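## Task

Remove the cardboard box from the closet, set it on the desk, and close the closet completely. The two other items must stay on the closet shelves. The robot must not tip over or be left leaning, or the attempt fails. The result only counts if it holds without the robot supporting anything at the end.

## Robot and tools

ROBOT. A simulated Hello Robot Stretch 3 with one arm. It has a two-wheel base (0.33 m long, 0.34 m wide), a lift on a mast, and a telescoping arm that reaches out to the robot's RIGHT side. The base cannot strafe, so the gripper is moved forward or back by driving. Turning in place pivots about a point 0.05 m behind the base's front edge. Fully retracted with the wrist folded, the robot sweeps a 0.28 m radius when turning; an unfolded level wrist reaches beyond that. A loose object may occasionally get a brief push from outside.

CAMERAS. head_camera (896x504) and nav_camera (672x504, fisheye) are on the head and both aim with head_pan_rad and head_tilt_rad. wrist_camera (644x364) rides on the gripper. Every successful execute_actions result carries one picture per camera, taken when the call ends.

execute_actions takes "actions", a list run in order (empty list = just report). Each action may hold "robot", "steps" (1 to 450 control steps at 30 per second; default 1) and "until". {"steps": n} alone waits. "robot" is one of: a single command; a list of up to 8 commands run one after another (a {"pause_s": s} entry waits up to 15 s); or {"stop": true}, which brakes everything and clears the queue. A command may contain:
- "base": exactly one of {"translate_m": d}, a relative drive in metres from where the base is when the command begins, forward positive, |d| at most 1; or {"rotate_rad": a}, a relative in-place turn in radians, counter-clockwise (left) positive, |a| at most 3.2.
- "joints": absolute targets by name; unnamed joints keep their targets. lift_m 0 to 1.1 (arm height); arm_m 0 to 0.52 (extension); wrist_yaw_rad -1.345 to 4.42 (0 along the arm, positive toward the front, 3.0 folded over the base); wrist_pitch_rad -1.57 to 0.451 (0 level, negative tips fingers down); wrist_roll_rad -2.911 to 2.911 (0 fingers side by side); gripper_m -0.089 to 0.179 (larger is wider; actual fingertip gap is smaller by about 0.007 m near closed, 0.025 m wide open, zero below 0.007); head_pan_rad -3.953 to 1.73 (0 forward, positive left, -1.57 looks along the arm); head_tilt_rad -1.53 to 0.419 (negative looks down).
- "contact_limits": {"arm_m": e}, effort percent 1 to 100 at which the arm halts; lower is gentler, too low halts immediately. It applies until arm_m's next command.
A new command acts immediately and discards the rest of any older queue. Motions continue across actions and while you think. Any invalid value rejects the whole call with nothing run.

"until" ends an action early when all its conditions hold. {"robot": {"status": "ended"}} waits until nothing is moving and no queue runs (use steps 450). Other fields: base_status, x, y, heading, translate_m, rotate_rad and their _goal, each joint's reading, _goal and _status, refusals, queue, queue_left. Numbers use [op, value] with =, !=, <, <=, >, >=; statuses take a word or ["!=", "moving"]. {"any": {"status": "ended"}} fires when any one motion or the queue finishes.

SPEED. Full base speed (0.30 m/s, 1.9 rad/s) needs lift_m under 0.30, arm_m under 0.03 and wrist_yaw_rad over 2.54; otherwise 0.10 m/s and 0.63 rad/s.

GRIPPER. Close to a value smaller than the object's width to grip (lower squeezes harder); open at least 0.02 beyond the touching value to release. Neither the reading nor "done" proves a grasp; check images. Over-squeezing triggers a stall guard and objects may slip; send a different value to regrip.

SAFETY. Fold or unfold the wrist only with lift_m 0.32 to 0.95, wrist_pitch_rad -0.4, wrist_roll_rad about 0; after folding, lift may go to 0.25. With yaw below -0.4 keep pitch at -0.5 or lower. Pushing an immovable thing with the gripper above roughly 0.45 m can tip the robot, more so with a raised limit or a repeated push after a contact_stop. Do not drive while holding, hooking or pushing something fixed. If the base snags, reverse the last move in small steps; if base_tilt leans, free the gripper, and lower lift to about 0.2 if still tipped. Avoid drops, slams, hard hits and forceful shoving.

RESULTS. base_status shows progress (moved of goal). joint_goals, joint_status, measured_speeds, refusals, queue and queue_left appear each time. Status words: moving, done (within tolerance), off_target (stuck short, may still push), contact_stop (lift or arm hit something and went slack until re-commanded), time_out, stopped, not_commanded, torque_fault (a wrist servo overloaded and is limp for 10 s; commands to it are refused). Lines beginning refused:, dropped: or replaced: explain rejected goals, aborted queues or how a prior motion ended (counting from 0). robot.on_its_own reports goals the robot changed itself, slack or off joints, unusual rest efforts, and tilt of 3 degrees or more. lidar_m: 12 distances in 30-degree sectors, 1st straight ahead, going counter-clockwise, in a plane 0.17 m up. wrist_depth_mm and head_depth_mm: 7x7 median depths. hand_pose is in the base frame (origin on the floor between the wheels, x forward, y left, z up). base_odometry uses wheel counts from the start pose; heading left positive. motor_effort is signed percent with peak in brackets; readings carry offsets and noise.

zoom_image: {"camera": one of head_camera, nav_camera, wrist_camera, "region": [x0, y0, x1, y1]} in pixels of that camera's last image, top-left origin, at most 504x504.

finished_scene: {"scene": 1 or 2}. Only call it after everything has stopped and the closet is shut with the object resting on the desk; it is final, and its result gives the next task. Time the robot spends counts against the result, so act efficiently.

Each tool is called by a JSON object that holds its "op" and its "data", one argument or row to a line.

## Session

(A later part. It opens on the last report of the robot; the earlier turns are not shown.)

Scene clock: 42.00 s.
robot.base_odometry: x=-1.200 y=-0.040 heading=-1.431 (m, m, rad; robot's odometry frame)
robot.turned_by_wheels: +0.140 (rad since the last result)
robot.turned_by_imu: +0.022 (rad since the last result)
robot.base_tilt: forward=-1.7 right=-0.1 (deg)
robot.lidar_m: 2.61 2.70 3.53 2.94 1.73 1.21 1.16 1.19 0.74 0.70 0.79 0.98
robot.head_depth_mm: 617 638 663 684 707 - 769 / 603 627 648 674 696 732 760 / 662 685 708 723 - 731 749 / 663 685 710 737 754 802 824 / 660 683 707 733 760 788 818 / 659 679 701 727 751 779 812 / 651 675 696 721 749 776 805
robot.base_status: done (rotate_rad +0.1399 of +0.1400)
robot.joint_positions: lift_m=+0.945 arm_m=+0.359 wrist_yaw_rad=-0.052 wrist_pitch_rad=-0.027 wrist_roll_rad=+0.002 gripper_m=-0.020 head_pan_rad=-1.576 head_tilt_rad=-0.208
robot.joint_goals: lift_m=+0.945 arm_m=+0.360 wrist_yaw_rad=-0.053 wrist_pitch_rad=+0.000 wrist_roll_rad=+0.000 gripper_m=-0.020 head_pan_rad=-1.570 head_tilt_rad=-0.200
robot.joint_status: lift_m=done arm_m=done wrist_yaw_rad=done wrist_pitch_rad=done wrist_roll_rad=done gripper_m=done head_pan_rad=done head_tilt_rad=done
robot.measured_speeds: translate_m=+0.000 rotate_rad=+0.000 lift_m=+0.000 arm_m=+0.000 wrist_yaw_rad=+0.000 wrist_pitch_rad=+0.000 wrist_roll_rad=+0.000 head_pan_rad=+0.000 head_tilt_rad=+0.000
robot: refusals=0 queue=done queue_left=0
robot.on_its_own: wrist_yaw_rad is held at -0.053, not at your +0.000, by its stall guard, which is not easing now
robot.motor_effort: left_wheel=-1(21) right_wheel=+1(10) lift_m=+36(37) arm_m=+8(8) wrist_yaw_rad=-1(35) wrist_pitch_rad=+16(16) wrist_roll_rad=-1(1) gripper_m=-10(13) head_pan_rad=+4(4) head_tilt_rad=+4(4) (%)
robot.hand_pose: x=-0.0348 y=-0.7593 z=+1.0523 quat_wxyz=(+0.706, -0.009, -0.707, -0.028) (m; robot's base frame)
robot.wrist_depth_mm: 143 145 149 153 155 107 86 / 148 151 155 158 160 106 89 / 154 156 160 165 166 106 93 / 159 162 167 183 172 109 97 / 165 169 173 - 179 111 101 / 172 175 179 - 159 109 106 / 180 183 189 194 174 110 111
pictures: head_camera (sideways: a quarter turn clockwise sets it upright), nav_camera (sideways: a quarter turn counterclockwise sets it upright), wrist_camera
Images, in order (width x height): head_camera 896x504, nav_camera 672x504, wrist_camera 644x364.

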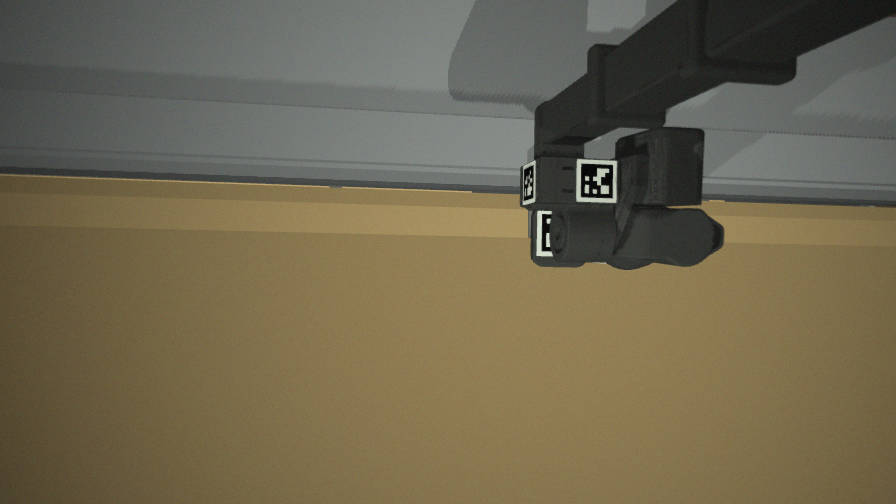

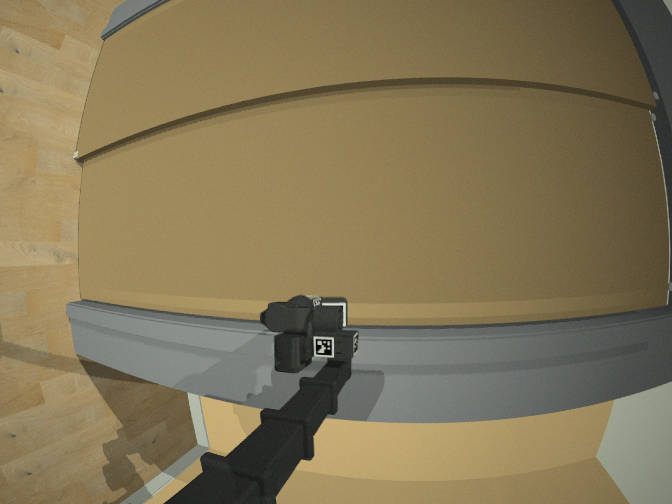

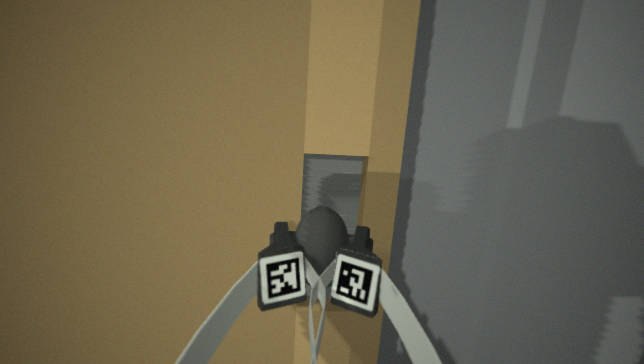

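{"op": "execute_actions", "data": {
  "actions": [
    {"robot":[{"joints":{"arm_m":0.02}},{"joints":{"wrist_yaw_rad":1.6,"wrist_pitch_rad":-0.4}},{"base":{"rotate_rad":-1.458}},{"base":{"translate_m":0.33}},{"base":{"rotate_rad":1.571}},{"base":{"translate_m":-0.10}}],"steps":450,"until":{"robot":{"status":"ended"}}},
    {"steps":450,"until":{"robot":{"status":"ended"}}}
  ]
}}

Scene clock: 61.67 s.
robot.base_odometry: x=-1.545 y=-0.026 heading=-1.318 (m, m, rad; robot's odometry frame)
robot.turned_by_wheels: +0.113 (rad since the last result)
robot.turned_by_imu: +0.109 (rad since the last result)
robot.base_tilt: forward=-1.6 right=-0.1 (deg)
robot.lidar_m: 2.70 2.85 3.77 3.29 1.44 1.11 1.09 1.15 0.36 0.36 0.45 0.65
robot.head_depth_mm: 281 287 296 307 318 329 344 / 349 339 327 323 331 335 349 / 352 364 376 390 404 425 439 / 354 366 378 392 406 422 439 / 356 369 381 394 408 425 441 / 359 370 384 397 411 426 444 / 361 373 385 400 413 430 447
robot.base_status: done (translate_m -0.1000 of -0.1000)
robot.joint_positions: lift_m=+0.945 arm_m=+0.020 wrist_yaw_rad=+1.599 wrist_pitch_rad=-0.417 wrist_roll_rad=+0.002 gripper_m=-0.020 head_pan_rad=-1.576 head_tilt_rad=-0.208
robot.joint_goals: lift_m=+0.945 arm_m=+0.020 wrist_yaw_rad=+1.600 wrist_pitch_rad=-0.400 wrist_roll_rad=+0.000 gripper_m=-0.020 head_pan_rad=-1.570 head_tilt_rad=-0.200
robot.joint_status: lift_m=done arm_m=done wrist_yaw_rad=done wrist_pitch_rad=done wrist_roll_rad=done gripper_m=done head_pan_rad=done head_tilt_rad=done
robot.measured_speeds: translate_m=+0.000 rotate_rad=+0.000 lift_m=+0.000 arm_m=+0.000 wrist_yaw_rad=+0.000 wrist_pitch_rad=+0.000 wrist_roll_rad=+0.000 head_pan_rad=+0.000 head_tilt_rad=+0.000
robot: refusals=0 queue=done queue_left=0
robot.motor_effort: left_wheel=-3(10) right_wheel=+2(4) lift_m=+37(37) arm_m=-3(6) wrist_yaw_rad=+2(4) wrist_pitch_rad=+10(16) wrist_roll_rad=-1(1) gripper_m=-9(10) head_pan_rad=+4(4) head_tilt_rad=+5(4) (%)
robot.hand_pose: x=+0.2031 y=-0.1592 z=+0.9576 quat_wxyz=(+0.587, +0.598, -0.378, +0.393) (m; robot's base frame)
robot.wrist_depth_mm: - - - - - 527 365 / - - - - - 508 378 / - - - - - 496 369 / - - - - - 510 362 / - - - - - 548 355 / - - - - 842 537 345 / - - - - 823 518 339
pictures: head_camera (sideways: a quarter turn clockwise sets it upright), nav_camera (sideways: a quarter turn counterclockwise sets it upright), wrist_camera
Images, in order (width x height): head_camera 896x504, nav_camera 672x504, wrist_camera 644x364.

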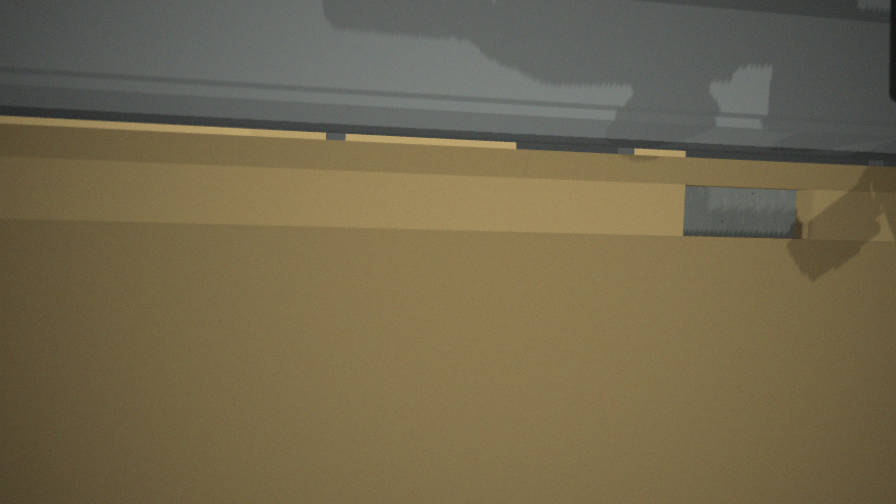

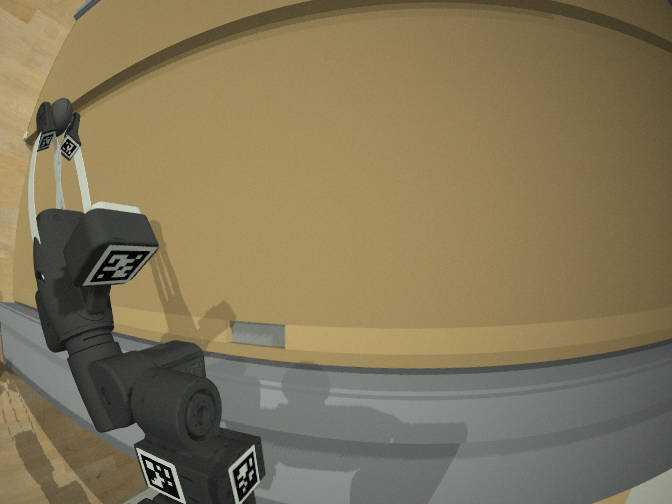

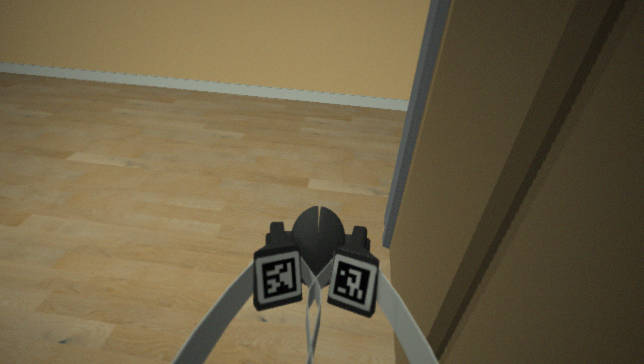

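{"op": "execute_actions", "data": {
  "actions": [
    {"robot":[{"base":{"translate_m":-0.01},"joints":{"arm_m":0.0,"wrist_yaw_rad":0.0}},{"joints":{"wrist_pitch_rad":0.0}},{"joints":{"arm_m":0.1},"contact_limits":{"arm_m":15}}],"steps":450,"until":{"robot":{"status":"ended"}}}
  ]
}}

Scene clock: 65.63 s.
robot.base_odometry: x=-1.547 y=-0.016 heading=-1.318 (m, m, rad; robot's odometry frame)
robot.turned_by_wheels: +0.000 (rad since the last result)
robot.turned_by_imu: -0.001 (rad since the last result)
robot.base_tilt: forward=-1.8 right=-0.3 (deg)
robot.lidar_m: 2.70 2.87 3.31 3.28 1.43 1.10 1.07 1.14 0.36 0.35 0.46 0.66
robot.head_depth_mm: 285 294 304 315 328 346 359 / 290 298 307 317 328 338 350 / 361 373 387 397 411 423 - / 362 373 385 399 412 429 - / 364 375 388 401 415 431 447 / 366 377 390 404 418 433 450 / 368 381 392 407 421 438 454
robot.base_status: done (translate_m -0.0100 of -0.0100)
robot.joint_positions: lift_m=+0.945 arm_m=+0.025 wrist_yaw_rad=+0.002 wrist_pitch_rad=-0.033 wrist_roll_rad=+0.002 gripper_m=-0.020 head_pan_rad=-1.576 head_tilt_rad=-0.207
robot.joint_goals: lift_m=+0.945 arm_m=+0.025 wrist_yaw_rad=+0.000 wrist_pitch_rad=+0.000 wrist_roll_rad=+0.000 gripper_m=-0.020 head_pan_rad=-1.570 head_tilt_rad=-0.200
robot.joint_status: lift_m=done arm_m=contact_stop wrist_yaw_rad=done wrist_pitch_rad=done wrist_roll_rad=done gripper_m=done head_pan_rad=done head_tilt_rad=done
robot.measured_speeds: translate_m=+0.000 rotate_rad=+0.000 lift_m=+0.000 arm_m=+0.007 wrist_yaw_rad=+0.170 wrist_pitch_rad=-0.024 wrist_roll_rad=+0.000 head_pan_rad=+0.000 head_tilt_rad=+0.000
robot: refusals=0 queue=dropped queue_left=0
robot.on_its_own: arm_m is slack since a contact_stop, until your next command for it (your +0.100 is given up)
robot.motor_effort: left_wheel=-13(13) right_wheel=+0(3) lift_m=+37(37) arm_m=+4(13) wrist_yaw_rad=-6(9) wrist_pitch_rad=+21(24) wrist_roll_rad=+0(1) gripper_m=-10(10) head_pan_rad=+3(4) head_tilt_rad=+4(5) (%)
robot.contact_limits: arm_m 15 (drawing in: default 18, maximum 30; extending or still: default 26, maximum 42)
robot.hand_pose: x=-0.0210 y=-0.4257 z=+1.0507 quat_wxyz=(+0.707, +0.013, -0.707, -0.011) (m; robot's base frame)
robot.wrist_depth_mm: 162 159 155 153 149 78 75 / 168 165 161 158 155 80 78 / 175 171 167 164 151 82 80 / 181 178 174 181 142 85 83 / 189 185 181 176 135 88 86 / 198 193 188 - 111 92 90 / 207 202 197 191 113 95 93
pictures: head_camera (sideways: a quarter turn clockwise sets it upright), nav_camera (sideways: a quarter turn counterclockwise sets it upright), wrist_camera
Images, in order (width x height): head_camera 896x504, nav_camera 672x504, wrist_camera 644x364.

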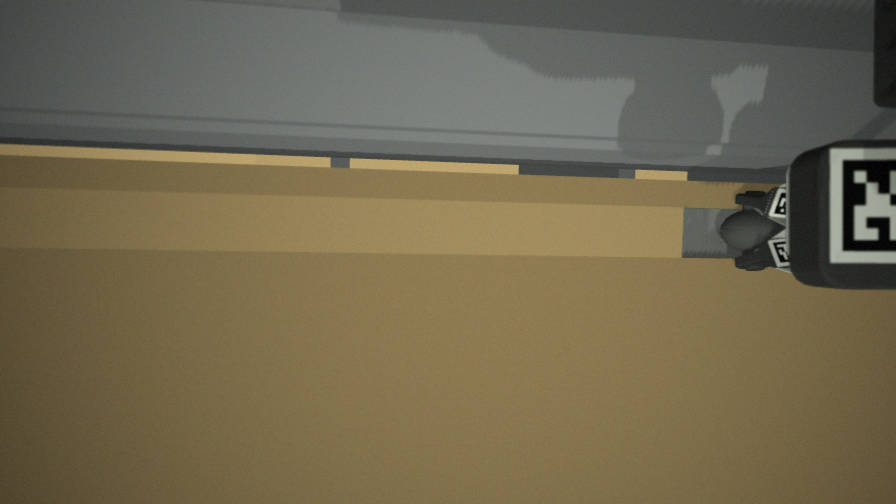

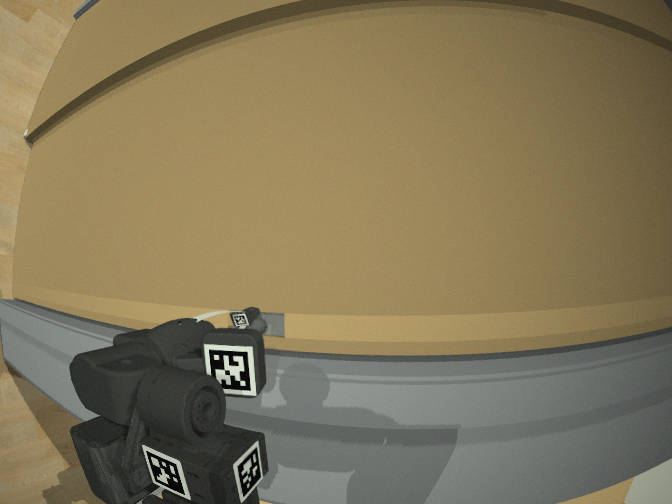

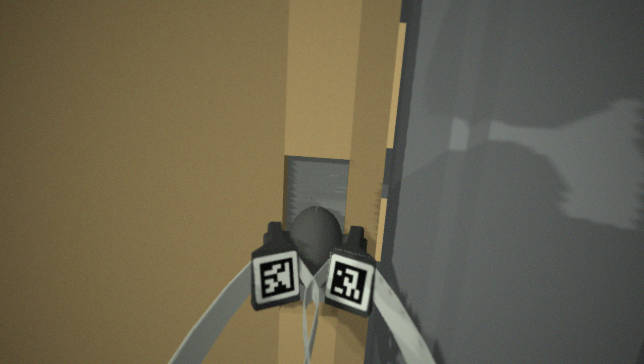

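{"op": "execute_actions", "data": {
  "actions": [
    {"robot":{"joints":{"arm_m":0.02},"base":{"translate_m":0.12}},"steps":450,"until":{"robot":{"status":"ended"}}}
  ]
}}

Scene clock: 68.50 s.
robot.base_odometry: x=-1.517 y=-0.132 heading=-1.318 (m, m, rad; robot's odometry frame)
robot.turned_by_wheels: +0.000 (rad since the last result)
robot.turned_by_imu: -0.013 (rad since the last result)
robot.base_tilt: forward=-1.7 right=+0.0 (deg)
robot.lidar_m: 2.59 2.73 3.78 3.25 1.61 1.22 1.19 0.50 0.39 0.43 0.46 0.58
robot.head_depth_mm: 928 909 888 878 758 845 776 / 964 997 1032 1072 814 1076 827 / 357 368 381 394 408 428 - / 359 370 383 396 411 426 - / 360 372 385 397 414 428 444 / 361 374 386 400 414 430 448 / 364 375 388 401 416 432 449
robot.base_status: done (translate_m +0.1200 of +0.1200)
robot.joint_positions: lift_m=+0.945 arm_m=+0.020 wrist_yaw_rad=-0.018 wrist_pitch_rad=-0.023 wrist_roll_rad=+0.002 gripper_m=-0.020 head_pan_rad=-1.576 head_tilt_rad=-0.207
robot.joint_goals: lift_m=+0.945 arm_m=+0.020 wrist_yaw_rad=+0.000 wrist_pitch_rad=+0.000 wrist_roll_rad=+0.000 gripper_m=-0.020 head_pan_rad=-1.570 head_tilt_rad=-0.200
robot.joint_status: lift_m=done arm_m=done wrist_yaw_rad=done wrist_pitch_rad=done wrist_roll_rad=done gripper_m=done head_pan_rad=done head_tilt_rad=done
robot.measured_speeds: translate_m=+0.000 rotate_rad=+0.000 lift_m=+0.000 arm_m=+0.000 wrist_yaw_rad=+0.000 wrist_pitch_rad=+0.000 wrist_roll_rad=+0.000 head_pan_rad=+0.000 head_tilt_rad=+0.000
robot: refusals=0 queue=done queue_left=0
robot.on_its_own: wrist_yaw_rad is at rest, and its effort (+17) is outside its rest range (-12 to +12)
robot.motor_effort: left_wheel=-4(16) right_wheel=+4(15) lift_m=+36(36) arm_m=+1(12) wrist_yaw_rad=+17(59) wrist_pitch_rad=+13(18) wrist_roll_rad=-1(1) gripper_m=-10(14) head_pan_rad=+3(4) head_tilt_rad=+5(4) (%)
robot.hand_pose: x=-0.0261 y=-0.4204 z=+1.0533 quat_wxyz=(+0.707, +0.002, -0.707, -0.015) (m; robot's base frame)
robot.wrist_depth_mm: 160 159 158 156 157 496 190 / 167 165 163 162 162 479 188 / 173 171 169 167 689 478 184 / 180 177 176 184 450 447 182 / 186 184 182 - 711 457 179 / 194 193 190 - 720 448 177 / 202 201 197 195 590 436 174
pictures: head_camera (sideways: a quarter turn clockwise sets it upright), nav_camera (sideways: a quarter turn counterclockwise sets it upright), wrist_camera
Images, in order (width x height): head_camera 896x504, nav_camera 672x504, wrist_camera 644x364.

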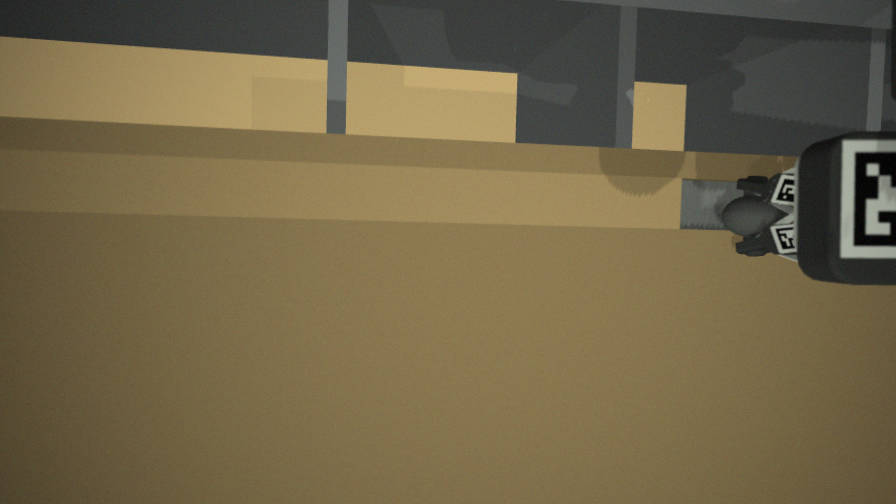

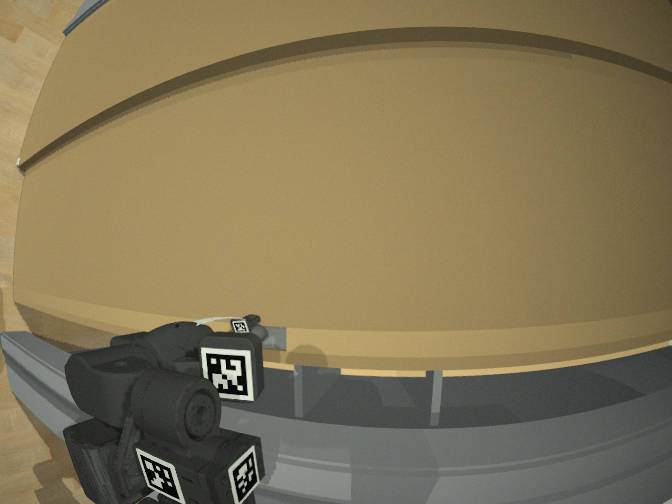

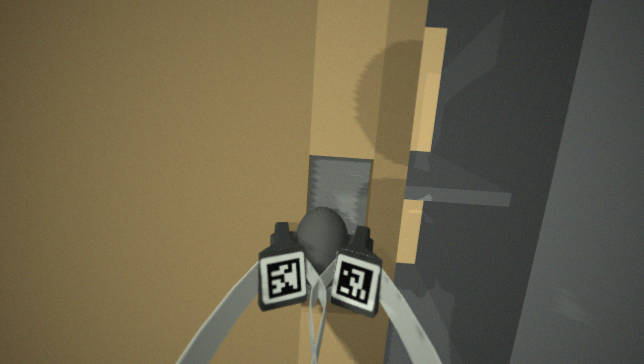

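Works. Continue (door ~0.65 wide; this is the rear door).

{"op": "execute_actions", "data": {
  "actions": [
    {"robot":{"base":{"translate_m":0.35},"joints":{"head_pan_rad":-2.1,"head_tilt_rad":-0.4}},"steps":450,"until":{"robot":{"status":"ended"}}}
  ]
}}

Scene clock: 73.77 s.
robot.base_odometry: x=-1.430 y=-0.471 heading=-1.318 (m, m, rad; robot's odometry frame)
robot.turned_by_wheels: +0.000 (rad since the last result)
robot.turned_by_imu: +0.001 (rad since the last result)
robot.base_tilt: forward=-1.7 right=+0.0 (deg)
robot.lidar_m: 2.24 2.37 3.41 3.21 2.07 1.58 1.54 0.64 0.46 0.41 0.43 0.61
robot.head_depth_mm: 720 748 774 678 702 729 - / 823 847 894 924 984 1018 - / 426 456 496 553 1009 1136 - / 405 431 464 498 540 - - / 386 410 437 471 509 536 - / 369 391 417 444 478 502 - / 354 374 397 422 452 480 -
robot.base_status: done (translate_m +0.3500 of +0.3500)
robot.joint_positions: lift_m=+0.945 arm_m=+0.020 wrist_yaw_rad=-0.002 wrist_pitch_rad=-0.023 wrist_roll_rad=+0.002 gripper_m=-0.020 head_pan_rad=-2.093 head_tilt_rad=-0.395
robot.joint_goals: lift_m=+0.945 arm_m=+0.020 wrist_yaw_rad=+0.000 wrist_pitch_rad=+0.000 wrist_roll_rad=+0.000 gripper_m=-0.020 head_pan_rad=-2.100 head_tilt_rad=-0.400
robot.joint_status: lift_m=done arm_m=done wrist_yaw_rad=done wrist_pitch_rad=done wrist_roll_rad=done gripper_m=done head_pan_rad=done head_tilt_rad=done
robot.measured_speeds: translate_m=+0.000 rotate_rad=+0.000 lift_m=+0.000 arm_m=+0.000 wrist_yaw_rad=+0.000 wrist_pitch_rad=+0.000 wrist_roll_rad=+0.000 head_pan_rad=+0.000 head_tilt_rad=+0.000
robot: refusals=0 queue=done queue_left=0
robot.motor_effort: left_wheel=-1(9) right_wheel=+1(14) lift_m=+36(36) arm_m=+2(1) wrist_yaw_rad=+1(49) wrist_pitch_rad=+14(13) wrist_roll_rad=-1(1) gripper_m=-9(13) head_pan_rad=-4(37) head_tilt_rad=-3(22) (%)
robot.hand_pose: x=-0.0219 y=-0.4205 z=+1.0534 quat_wxyz=(+0.707, +0.008, -0.707, -0.009) (m; robot's base frame)
robot.wrist_depth_mm: 139 138 177 175 172 169 166 / 144 143 182 181 178 175 171 / 149 148 189 187 184 180 178 / 155 153 196 194 190 187 184 / 161 159 204 - 197 194 190 / 168 166 211 - 204 202 197 / 175 173 221 217 213 210 204
pictures: head_camera (sideways: a quarter turn clockwise sets it upright), nav_camera (sideways: a quarter turn counterclockwise sets it upright), wrist_camera
Images, in order (width x height): head_camera 896x504, nav_camera 672x504, wrist_camera 644x364.

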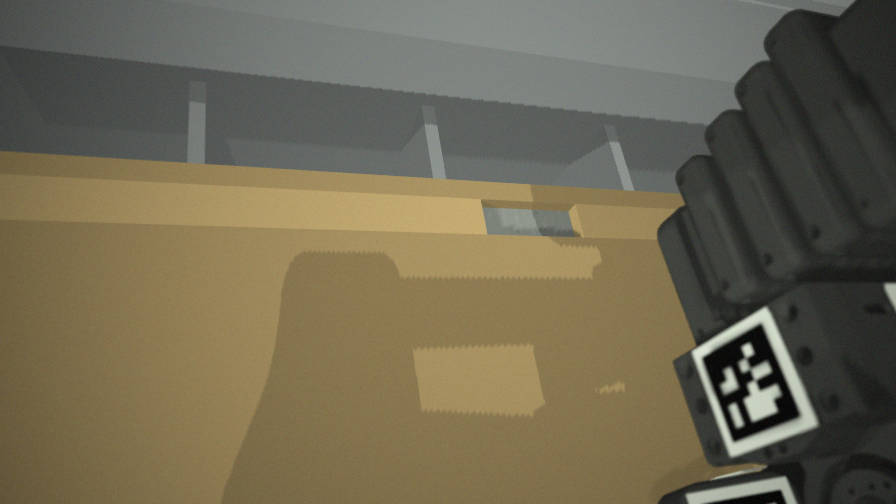

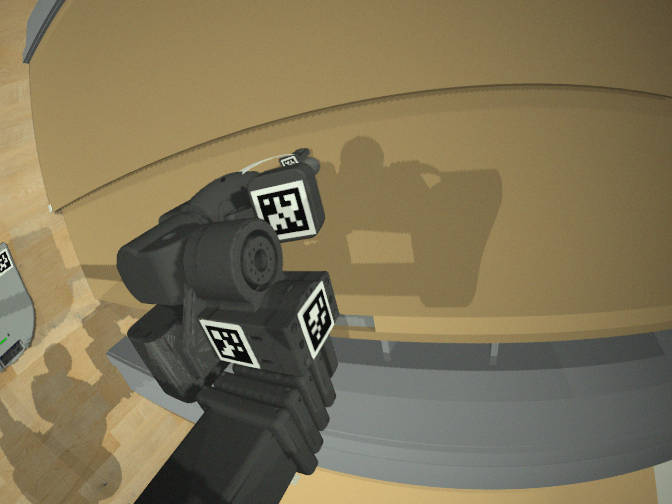

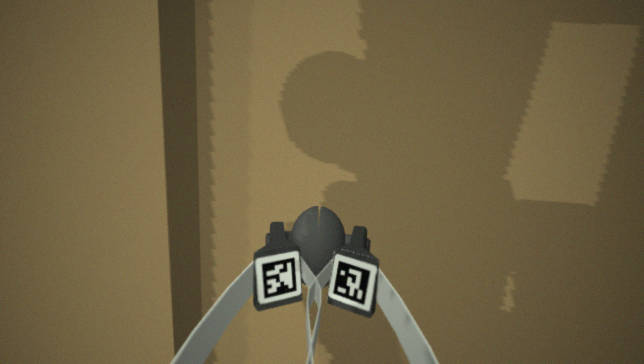

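{"op": "execute_actions", "data": {
  "actions": [
    {"robot":[{"joints":{"arm_m":0.0,"head_pan_rad":-1.57,"head_tilt_rad":-0.5},"base":{"translate_m":-0.40}}],"steps":450,"until":{"robot":{"status":"ended"}}}
  ]
}}

Scene clock: 79.40 s.
robot.base_odometry: x=-1.530 y=-0.084 heading=-1.318 (m, m, rad; robot's odometry frame)
robot.turned_by_wheels: +0.000 (rad since the last result)
robot.turned_by_imu: -0.004 (rad since the last result)
robot.base_tilt: forward=-1.7 right=-0.1 (deg)
robot.lidar_m: 2.63 2.78 3.77 3.27 1.54 1.17 1.14 1.21 0.37 0.45 0.46 0.61
robot.head_depth_mm: 748 393 382 372 387 406 - / 891 975 983 775 883 612 - / 898 989 1033 1134 1036 - - / 898 992 1039 1174 1032 - - / 906 998 1049 1177 944 1085 1240 / 350 375 404 445 493 548 625 / 339 367 401 442 490 552 631
robot.base_status: done (translate_m -0.4000 of -0.4000)
robot.joint_positions: lift_m=+0.945 arm_m=+0.001 wrist_yaw_rad=-0.001 wrist_pitch_rad=-0.023 wrist_roll_rad=+0.002 gripper_m=-0.020 head_pan_rad=-1.577 head_tilt_rad=-0.494
robot.joint_goals: lift_m=+0.945 arm_m=+0.000 wrist_yaw_rad=+0.000 wrist_pitch_rad=+0.000 wrist_roll_rad=+0.000 gripper_m=-0.020 head_pan_rad=-1.570 head_tilt_rad=-0.500
robot.joint_status: lift_m=done arm_m=done wrist_yaw_rad=done wrist_pitch_rad=done wrist_roll_rad=done gripper_m=done head_pan_rad=done head_tilt_rad=done
robot.measured_speeds: translate_m=+0.000 rotate_rad=+0.000 lift_m=+0.000 arm_m=+0.000 wrist_yaw_rad=+0.000 wrist_pitch_rad=+0.000 wrist_roll_rad=+0.000 head_pan_rad=+0.000 head_tilt_rad=+0.000
robot: refusals=0 queue=done queue_left=0
robot.motor_effort: left_wheel=-1(8) right_wheel=+1(3) lift_m=+36(37) arm_m=-3(1) wrist_yaw_rad=+3(2) wrist_pitch_rad=+13(13) wrist_roll_rad=-1(1) gripper_m=-9(9) head_pan_rad=+4(38) head_tilt_rad=-4(17) (%)
robot.hand_pose: x=-0.0218 y=-0.4019 z=+1.0534 quat_wxyz=(+0.707, +0.008, -0.707, -0.009) (m; robot's base frame)
robot.wrist_depth_mm: 181 181 841 821 704 207 130 / 187 187 847 867 821 202 128 / 195 195 883 884 828 197 126 / 204 211 563 588 552 193 124 / 211 221 958 - 813 189 124 / 219 218 772 - 674 184 127 / 230 227 593 605 570 179 124
pictures: head_camera (sideways: a quarter turn clockwise sets it upright), nav_camera (sideways: a quarter turn counterclockwise sets it upright), wrist_camera
Images, in order (width x height): head_camera 896x504, nav_camera 672x504, wrist_camera 644x364.

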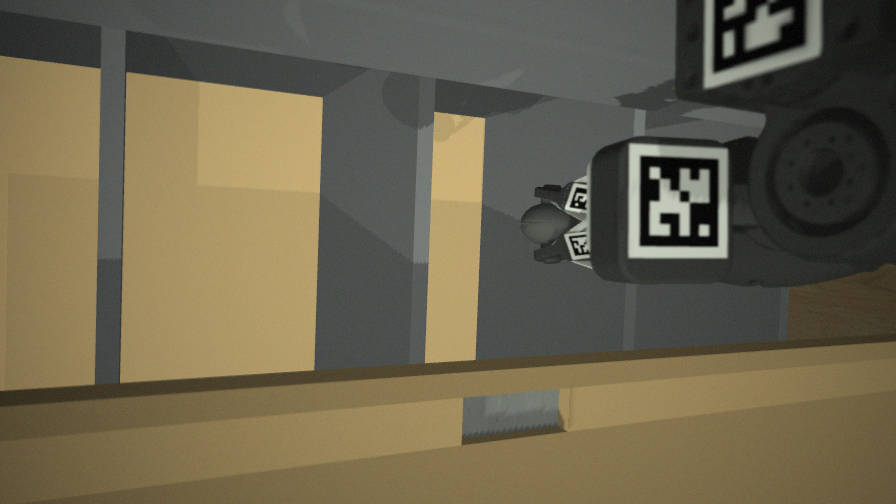

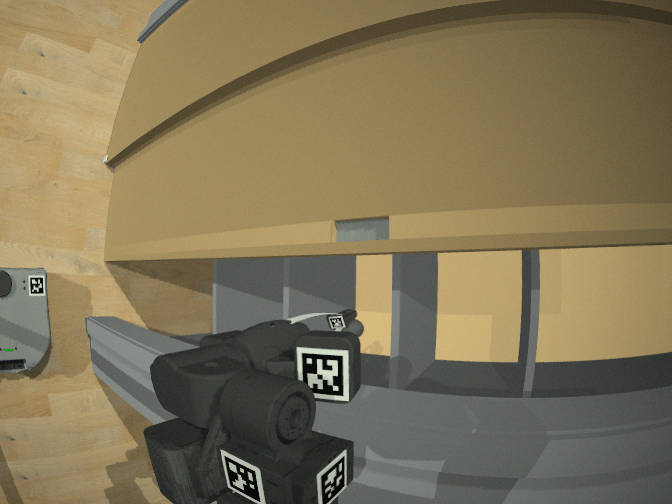

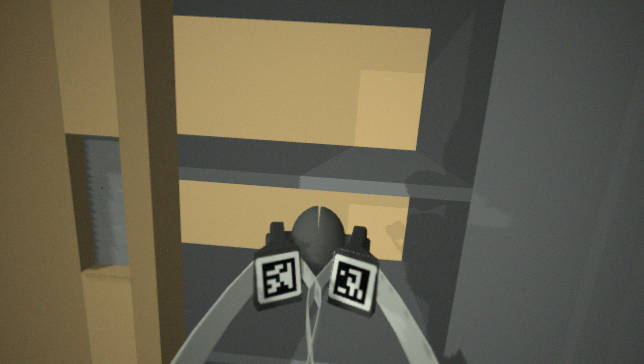

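{"op": "execute_actions", "data": {
  "actions": [
    {"robot":[{"joints":{"arm_m":0.10}},{"base":{"translate_m":0.34}},{"base":{"translate_m":-0.12}},{"joints":{"arm_m":0.0}}],"steps":450,"until":{"robot":{"status":"ended"}}}
  ]
}}

Scene clock: 90.97 s.
robot.base_odometry: x=-1.475 y=-0.297 heading=-1.318 (m, m, rad; robot's odometry frame)
robot.turned_by_wheels: +0.000 (rad since the last result)
robot.turned_by_imu: -0.002 (rad since the last result)
robot.base_tilt: forward=-1.6 right=-0.1 (deg)
robot.lidar_m: 2.42 2.55 3.67 3.25 1.83 1.39 1.36 0.49 0.50 0.47 0.47 0.60
robot.head_depth_mm: 904 992 1034 1140 952 1214 - / 901 997 1048 1138 954 1166 - / 908 1001 1052 1176 1032 - - / 913 1004 1055 1186 1028 - - / 914 1011 1047 1185 981 1114 1312 / 917 1016 1044 1123 871 585 657 / 359 384 417 454 506 569 639
robot.base_status: done (translate_m -0.1200 of -0.1200)
robot.joint_positions: lift_m=+0.945 arm_m=+0.001 wrist_yaw_rad=-0.001 wrist_pitch_rad=-0.023 wrist_roll_rad=+0.002 gripper_m=-0.020 head_pan_rad=-1.577 head_tilt_rad=-0.494
robot.joint_goals: lift_m=+0.945 arm_m=+0.000 wrist_yaw_rad=+0.000 wrist_pitch_rad=+0.000 wrist_roll_rad=+0.000 gripper_m=-0.020 head_pan_rad=-1.570 head_tilt_rad=-0.500
robot.joint_status: lift_m=done arm_m=done wrist_yaw_rad=done wrist_pitch_rad=done wrist_roll_rad=done gripper_m=done head_pan_rad=done head_tilt_rad=done
robot.measured_speeds: translate_m=+0.000 rotate_rad=+0.000 lift_m=+0.000 arm_m=+0.000 wrist_yaw_rad=+0.000 wrist_pitch_rad=+0.000 wrist_roll_rad=+0.000 head_pan_rad=+0.000 head_tilt_rad=+0.000
robot: refusals=0 queue=done queue_left=0
robot.motor_effort: left_wheel=-1(15) right_wheel=+1(18) lift_m=+36(36) arm_m=-3(2) wrist_yaw_rad=+1(49) wrist_pitch_rad=+13(14) wrist_roll_rad=-1(1) gripper_m=-9(13) head_pan_rad=+4(4) head_tilt_rad=-3(3) (%)
robot.hand_pose: x=-0.0217 y=-0.4018 z=+1.0534 quat_wxyz=(+0.707, +0.008, -0.707, -0.009) (m; robot's base frame)
robot.wrist_depth_mm: 192 854 851 825 769 717 548 / 199 880 870 857 855 825 551 / 206 612 882 886 871 843 538 / 223 501 954 606 564 595 483 / 234 891 979 - 941 804 522 / 232 268 766 - 802 733 519 / 244 272 608 610 619 633 506
pictures: head_camera (sideways: a quarter turn clockwise sets it upright), nav_camera (sideways: a quarter turn counterclockwise sets it upright), wrist_camera
Images, in order (width x height): head_camera 896x504, nav_camera 672x504, wrist_camera 644x364.

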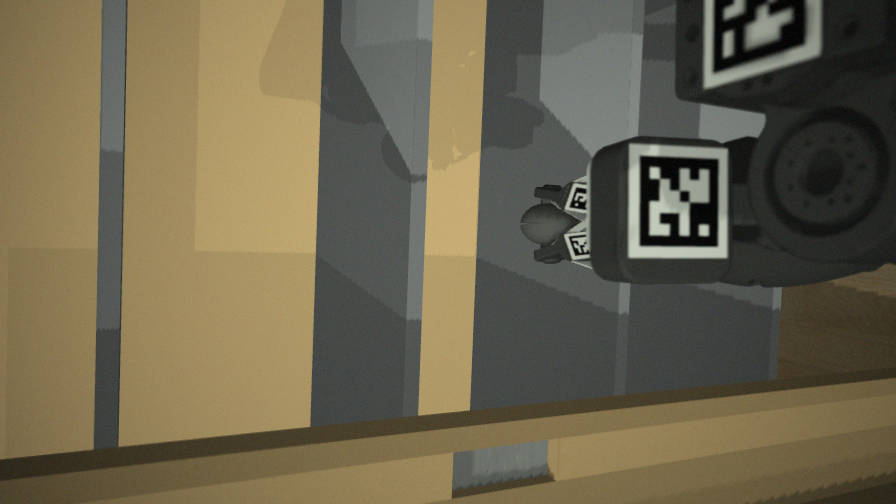

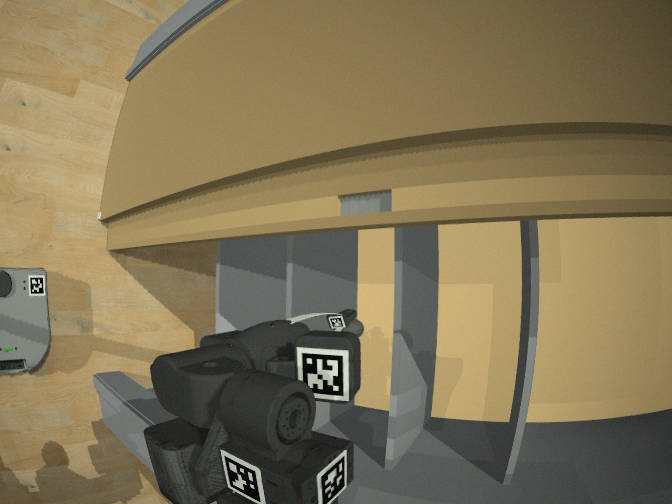

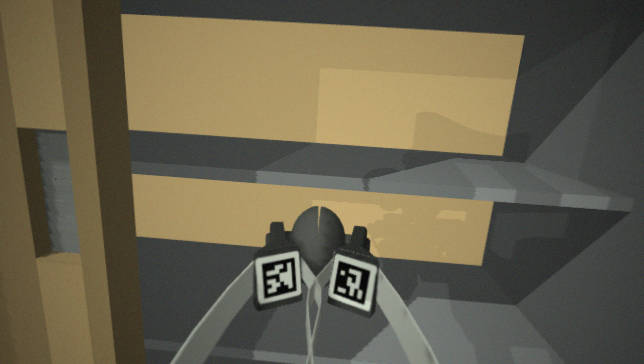

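{"op": "execute_actions", "data": {
  "actions": [
    {"robot":{"joints":{"head_pan_rad":-1.0,"head_tilt_rad":-0.5,"arm_m":0.3,"wrist_yaw_rad":1.3,"lift_m":0.8}},"steps":450,"until":{"robot":{"status":"ended"}}}
  ]
}}

Scene clock: 95.00 s.
robot.base_odometry: x=-1.475 y=-0.297 heading=-1.317 (m, m, rad; robot's odometry frame)
robot.turned_by_wheels: +0.000 (rad since the last result)
robot.turned_by_imu: -0.025 (rad since the last result)
robot.base_tilt: forward=-1.7 right=-0.1 (deg)
robot.lidar_m: 2.42 2.54 3.58 3.24 1.87 1.39 1.36 0.51 0.49 1.12 0.47 0.59
robot.head_depth_mm: 355 387 835 1131 979 - 1002 / 374 400 431 467 519 587 1245 / 389 423 459 502 552 619 686 / 376 408 443 491 543 621 706 / 402 437 477 528 591 670 769 / 431 472 520 581 656 758 890 / 466 515 573 646 744 870 1053
robot.base_status: done (translate_m -0.1200 of -0.1200)
robot.joint_positions: lift_m=+0.801 arm_m=+0.299 wrist_yaw_rad=+1.702 wrist_pitch_rad=-0.021 wrist_roll_rad=+0.002 gripper_m=-0.020 head_pan_rad=-1.007 head_tilt_rad=-0.495
robot.joint_goals: lift_m=+0.800 arm_m=+0.300 wrist_yaw_rad=+1.300 wrist_pitch_rad=+0.000 wrist_roll_rad=+0.000 gripper_m=-0.020 head_pan_rad=-1.000 head_tilt_rad=-0.500
robot.joint_status: lift_m=done arm_m=done wrist_yaw_rad=off_target wrist_pitch_rad=done wrist_roll_rad=done gripper_m=done head_pan_rad=done head_tilt_rad=done
robot.measured_speeds: translate_m=+0.000 rotate_rad=+0.000 lift_m=+0.000 arm_m=+0.000 wrist_yaw_rad=+0.000 wrist_pitch_rad=+0.000 wrist_roll_rad=+0.000 head_pan_rad=+0.000 head_tilt_rad=+0.000
robot: refusals=0 queue=dropped queue_left=0
robot.motor_effort: left_wheel=+14(27) right_wheel=-4(18) lift_m=+15(34) arm_m=+11(15) wrist_yaw_rad=-100(99) wrist_pitch_rad=+12(16) wrist_roll_rad=-1(1) gripper_m=-18(20) head_pan_rad=+4(40) head_tilt_rad=-3(6) (%)
robot.hand_pose: x=+0.2321 y=-0.4104 z=+0.9097 quat_wxyz=(+0.472, +0.537, -0.460, +0.526) (m; robot's base frame)
robot.wrist_depth_mm: - - - - 148 50 46 / - - - - 151 50 48 / - - - - 158 52 49 / - - - 171 152 53 51 / - - - 173 134 55 52 / - - - - 117 57 54 / - - - 190 87 59 56
pictures: head_camera (sideways: a quarter turn clockwise sets it upright), nav_camera (sideways: a quarter turn counterclockwise sets it upright), wrist_camera
Images, in order (width x height): head_camera 896x504, nav_camera 672x504, wrist_camera 644x364.

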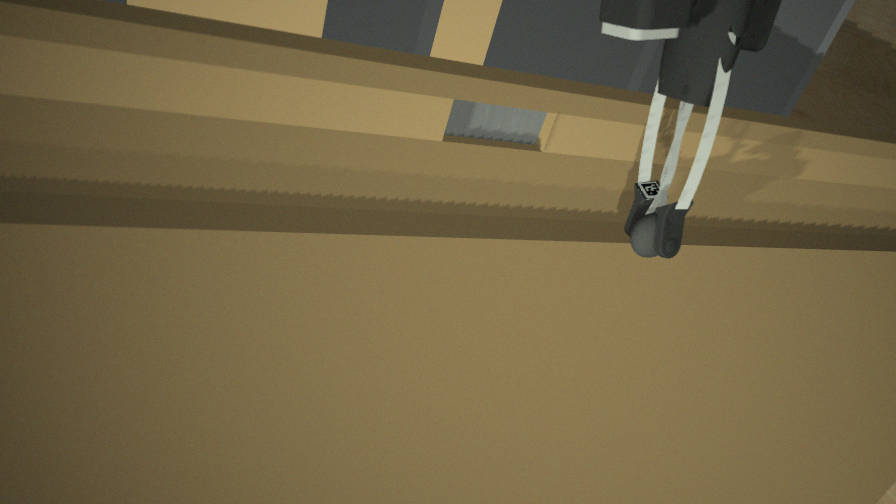

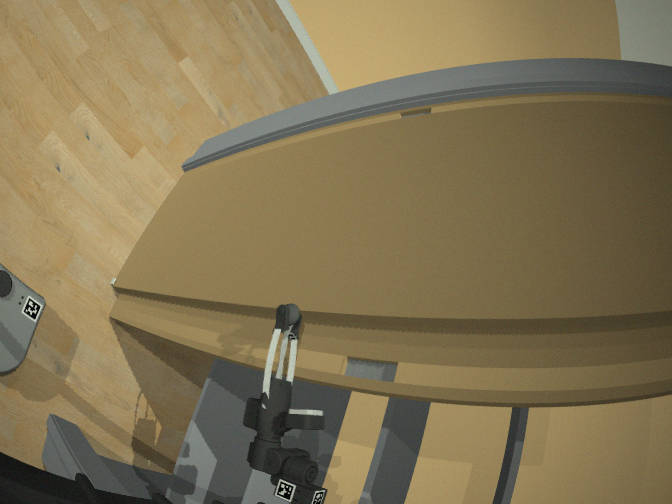

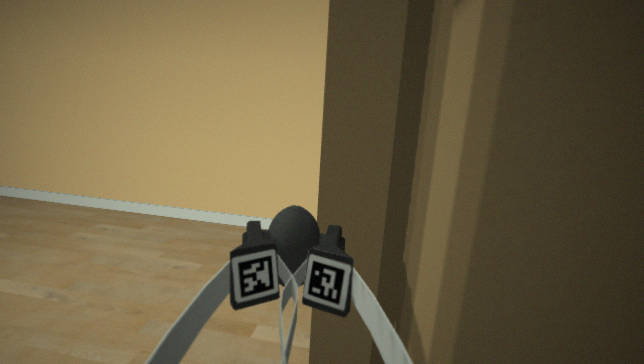

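{"op": "execute_actions", "data": {
  "actions": [
    {"robot":[{"joints":{"arm_m":0.0,"wrist_yaw_rad":1.7}},{"joints":{"wrist_yaw_rad":0.0,"lift_m":0.945,"head_pan_rad":-1.57}},{"base":{"translate_m":0.13}}],"steps":450,"until":{"robot":{"status":"ended"}}}
  ]
}}

Scene clock: 103.10 s.
robot.base_odometry: x=-1.442 y=-0.423 heading=-1.318 (m, m, rad; robot's odometry frame)
robot.turned_by_wheels: +0.000 (rad since the last result)
robot.turned_by_imu: -0.002 (rad since the last result)
robot.base_tilt: forward=-1.7 right=+0.0 (deg)
robot.lidar_m: 2.29 2.39 3.38 3.35 2.04 1.53 1.49 0.59 0.67 0.44 0.42 0.58
robot.head_depth_mm: 905 994 1047 1173 954 1219 - / 904 1002 1045 1181 947 1160 - / 909 1006 1051 1189 1028 - - / 356 385 428 763 504 - 654 / 349 377 412 453 502 566 644 / 350 380 409 448 490 521 584 / 318 342 371 404 447 504 576
robot.base_status: done (translate_m +0.1300 of +0.1300)
robot.joint_positions: lift_m=+0.945 arm_m=+0.001 wrist_yaw_rad=+0.002 wrist_pitch_rad=-0.023 wrist_roll_rad=+0.002 gripper_m=-0.020 head_pan_rad=-1.563 head_tilt_rad=-0.495
robot.joint_goals: lift_m=+0.945 arm_m=+0.000 wrist_yaw_rad=+0.000 wrist_pitch_rad=+0.000 wrist_roll_rad=+0.000 gripper_m=-0.020 head_pan_rad=-1.570 head_tilt_rad=-0.500
robot.joint_status: lift_m=done arm_m=done wrist_yaw_rad=done wrist_pitch_rad=done wrist_roll_rad=done gripper_m=done head_pan_rad=done head_tilt_rad=done
robot.measured_speeds: translate_m=+0.000 rotate_rad=+0.000 lift_m=+0.000 arm_m=+0.000 wrist_yaw_rad=+0.000 wrist_pitch_rad=+0.000 wrist_roll_rad=+0.000 head_pan_rad=+0.000 head_tilt_rad=+0.000
robot: refusals=0 queue=done queue_left=0
robot.motor_effort: left_wheel=+1(14) right_wheel=-1(15) lift_m=+39(43) arm_m=-3(11) wrist_yaw_rad=-2(100) wrist_pitch_rad=+14(18) wrist_roll_rad=-1(1) gripper_m=-9(19) head_pan_rad=-4(41) head_tilt_rad=-3(2) (%)
robot.hand_pose: x=-0.0210 y=-0.4018 z=+1.0532 quat_wxyz=(+0.707, +0.009, -0.707, -0.008) (m; robot's base frame)
robot.wrist_depth_mm: 166 190 189 815 774 721 630 / 168 198 196 866 861 846 694 / 172 206 204 886 878 885 691 / 174 212 219 578 570 612 570 / 177 220 228 - 980 940 665 / 181 229 229 - 816 826 650 / 187 238 237 602 617 631 610
pictures: head_camera (sideways: a quarter turn clockwise sets it upright), nav_camera (sideways: a quarter turn counterclockwise sets it upright), wrist_camera
Images, in order (width x height): head_camera 896x504, nav_camera 672x504, wrist_camera 644x364.

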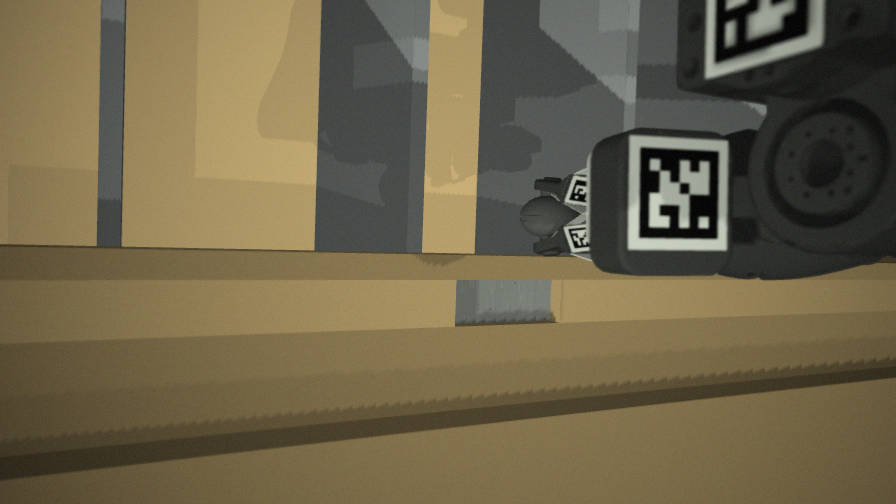

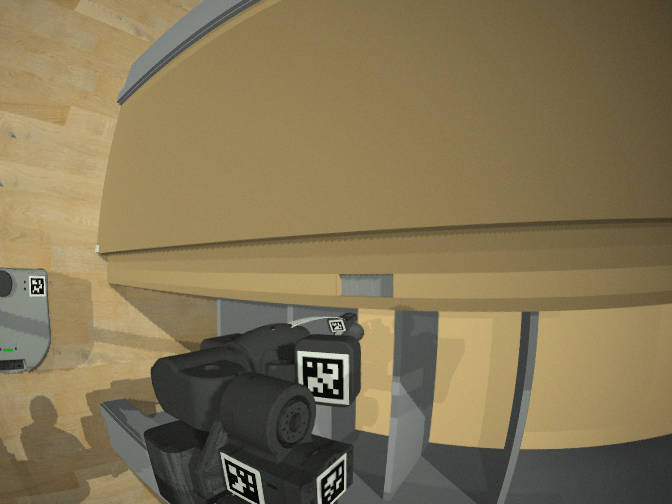

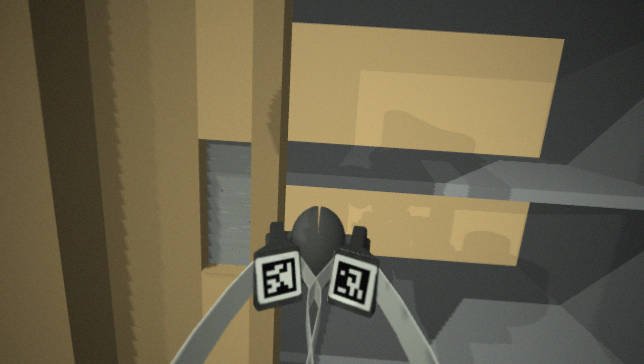

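{"op": "execute_actions", "data": {
  "actions": [
    {"robot":[{"base":{"rotate_rad":0.045}},{"base":{"translate_m":0.042}},{"joints":{"arm_m":0.12},"contact_limits":{"arm_m":15}}],"steps":450,"until":{"robot":{"status":"ended"}}}
  ]
}}

Scene clock: 107.97 s.
robot.base_odometry: x=-1.430 y=-0.463 heading=-1.273 (m, m, rad; robot's odometry frame)
robot.turned_by_wheels: +0.045 (rad since the last result)
robot.turned_by_imu: +0.044 (rad since the last result)
robot.base_tilt: forward=-2.1 right=-0.5 (deg)
robot.lidar_m: 2.25 2.40 3.49 3.21 2.02 1.56 1.53 0.63 0.91 0.41 0.43 0.62
robot.head_depth_mm: 914 999 1042 1152 1049 - - / 921 1003 1056 1176 1043 - - / 357 391 428 480 - - - / 360 390 423 464 - 592 661 / 359 384 416 456 492 539 617 / 324 351 381 421 466 523 600 / 327 354 386 425 472 531 608
robot.base_status: done (translate_m +0.0420 of +0.0420)
robot.joint_positions: lift_m=+0.945 arm_m=+0.050 wrist_yaw_rad=+0.004 wrist_pitch_rad=-0.035 wrist_roll_rad=+0.001 gripper_m=-0.020 head_pan_rad=-1.563 head_tilt_rad=-0.496
robot.joint_goals: lift_m=+0.945 arm_m=+0.050 wrist_yaw_rad=+0.000 wrist_pitch_rad=+0.000 wrist_roll_rad=+0.000 gripper_m=-0.020 head_pan_rad=-1.570 head_tilt_rad=-0.500
robot.joint_status: lift_m=done arm_m=contact_stop wrist_yaw_rad=done wrist_pitch_rad=done wrist_roll_rad=done gripper_m=done head_pan_rad=done head_tilt_rad=done
robot.measured_speeds: translate_m=-0.001 rotate_rad=+0.005 lift_m=+0.000 arm_m=+0.012 wrist_yaw_rad=+0.190 wrist_pitch_rad=-0.048 wrist_roll_rad=+0.000 head_pan_rad=+0.000 head_tilt_rad=-0.024
robot: refusals=0 queue=dropped queue_left=0
robot.on_its_own: arm_m is slack since a contact_stop, until your next command for it (your +0.120 is given up)
robot.motor_effort: left_wheel=-9(18) right_wheel=+0(4) lift_m=+38(39) arm_m=+4(13) wrist_yaw_rad=-8(8) wrist_pitch_rad=+23(26) wrist_roll_rad=+0(1) gripper_m=-10(10) head_pan_rad=-4(4) head_tilt_rad=-2(2) (%)
robot.contact_limits: arm_m 15 (drawing in: default 18, maximum 30; extending or still: default 26, maximum 42)
robot.hand_pose: x=-0.0205 y=-0.4502 z=+1.0502 quat_wxyz=(+0.707, +0.014, -0.707, -0.011) (m; robot's base frame)
robot.wrist_depth_mm: 115 133 157 153 686 726 681 / 119 135 162 158 797 784 756 / 124 138 168 164 838 823 795 / 129 141 175 182 480 509 552 / 135 143 182 176 917 877 736 / 140 146 190 - 808 830 753 / 147 148 197 192 615 621 636
pictures: head_camera (sideways: a quarter turn clockwise sets it upright), nav_camera (sideways: a quarter turn counterclockwise sets it upright), wrist_camera
Images, in order (width x height): head_camera 896x504, nav_camera 672x504, wrist_camera 644x364.

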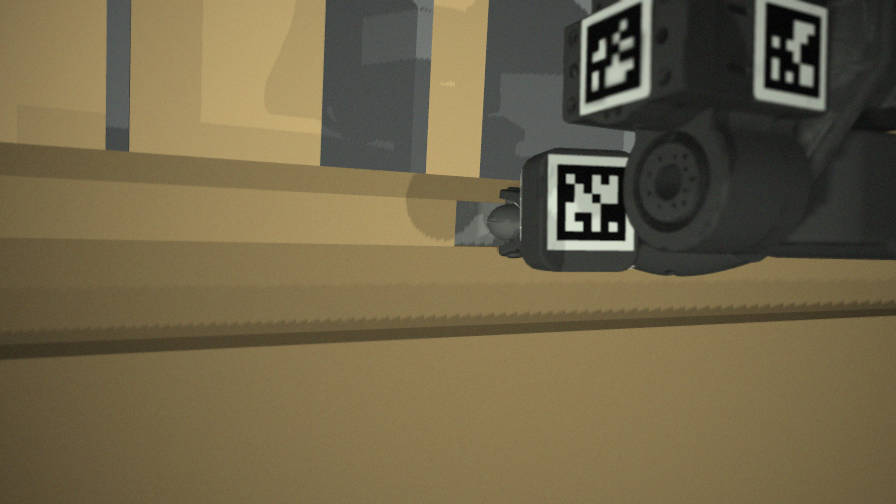

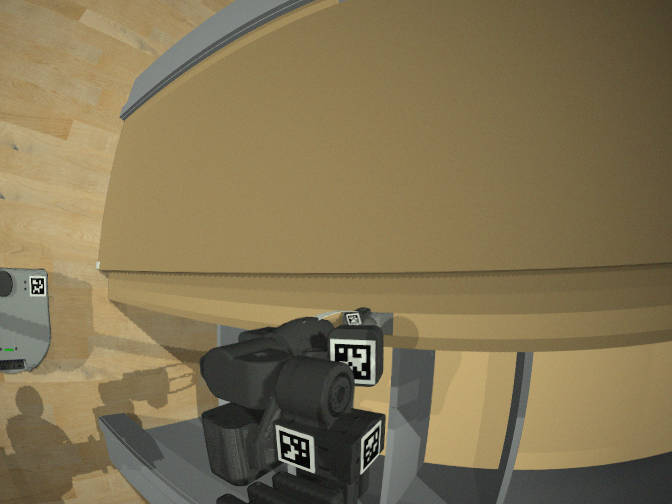

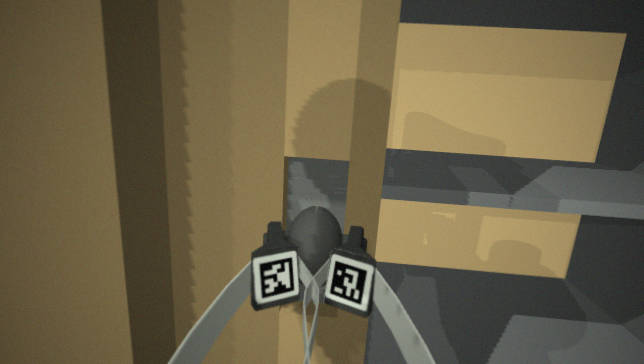

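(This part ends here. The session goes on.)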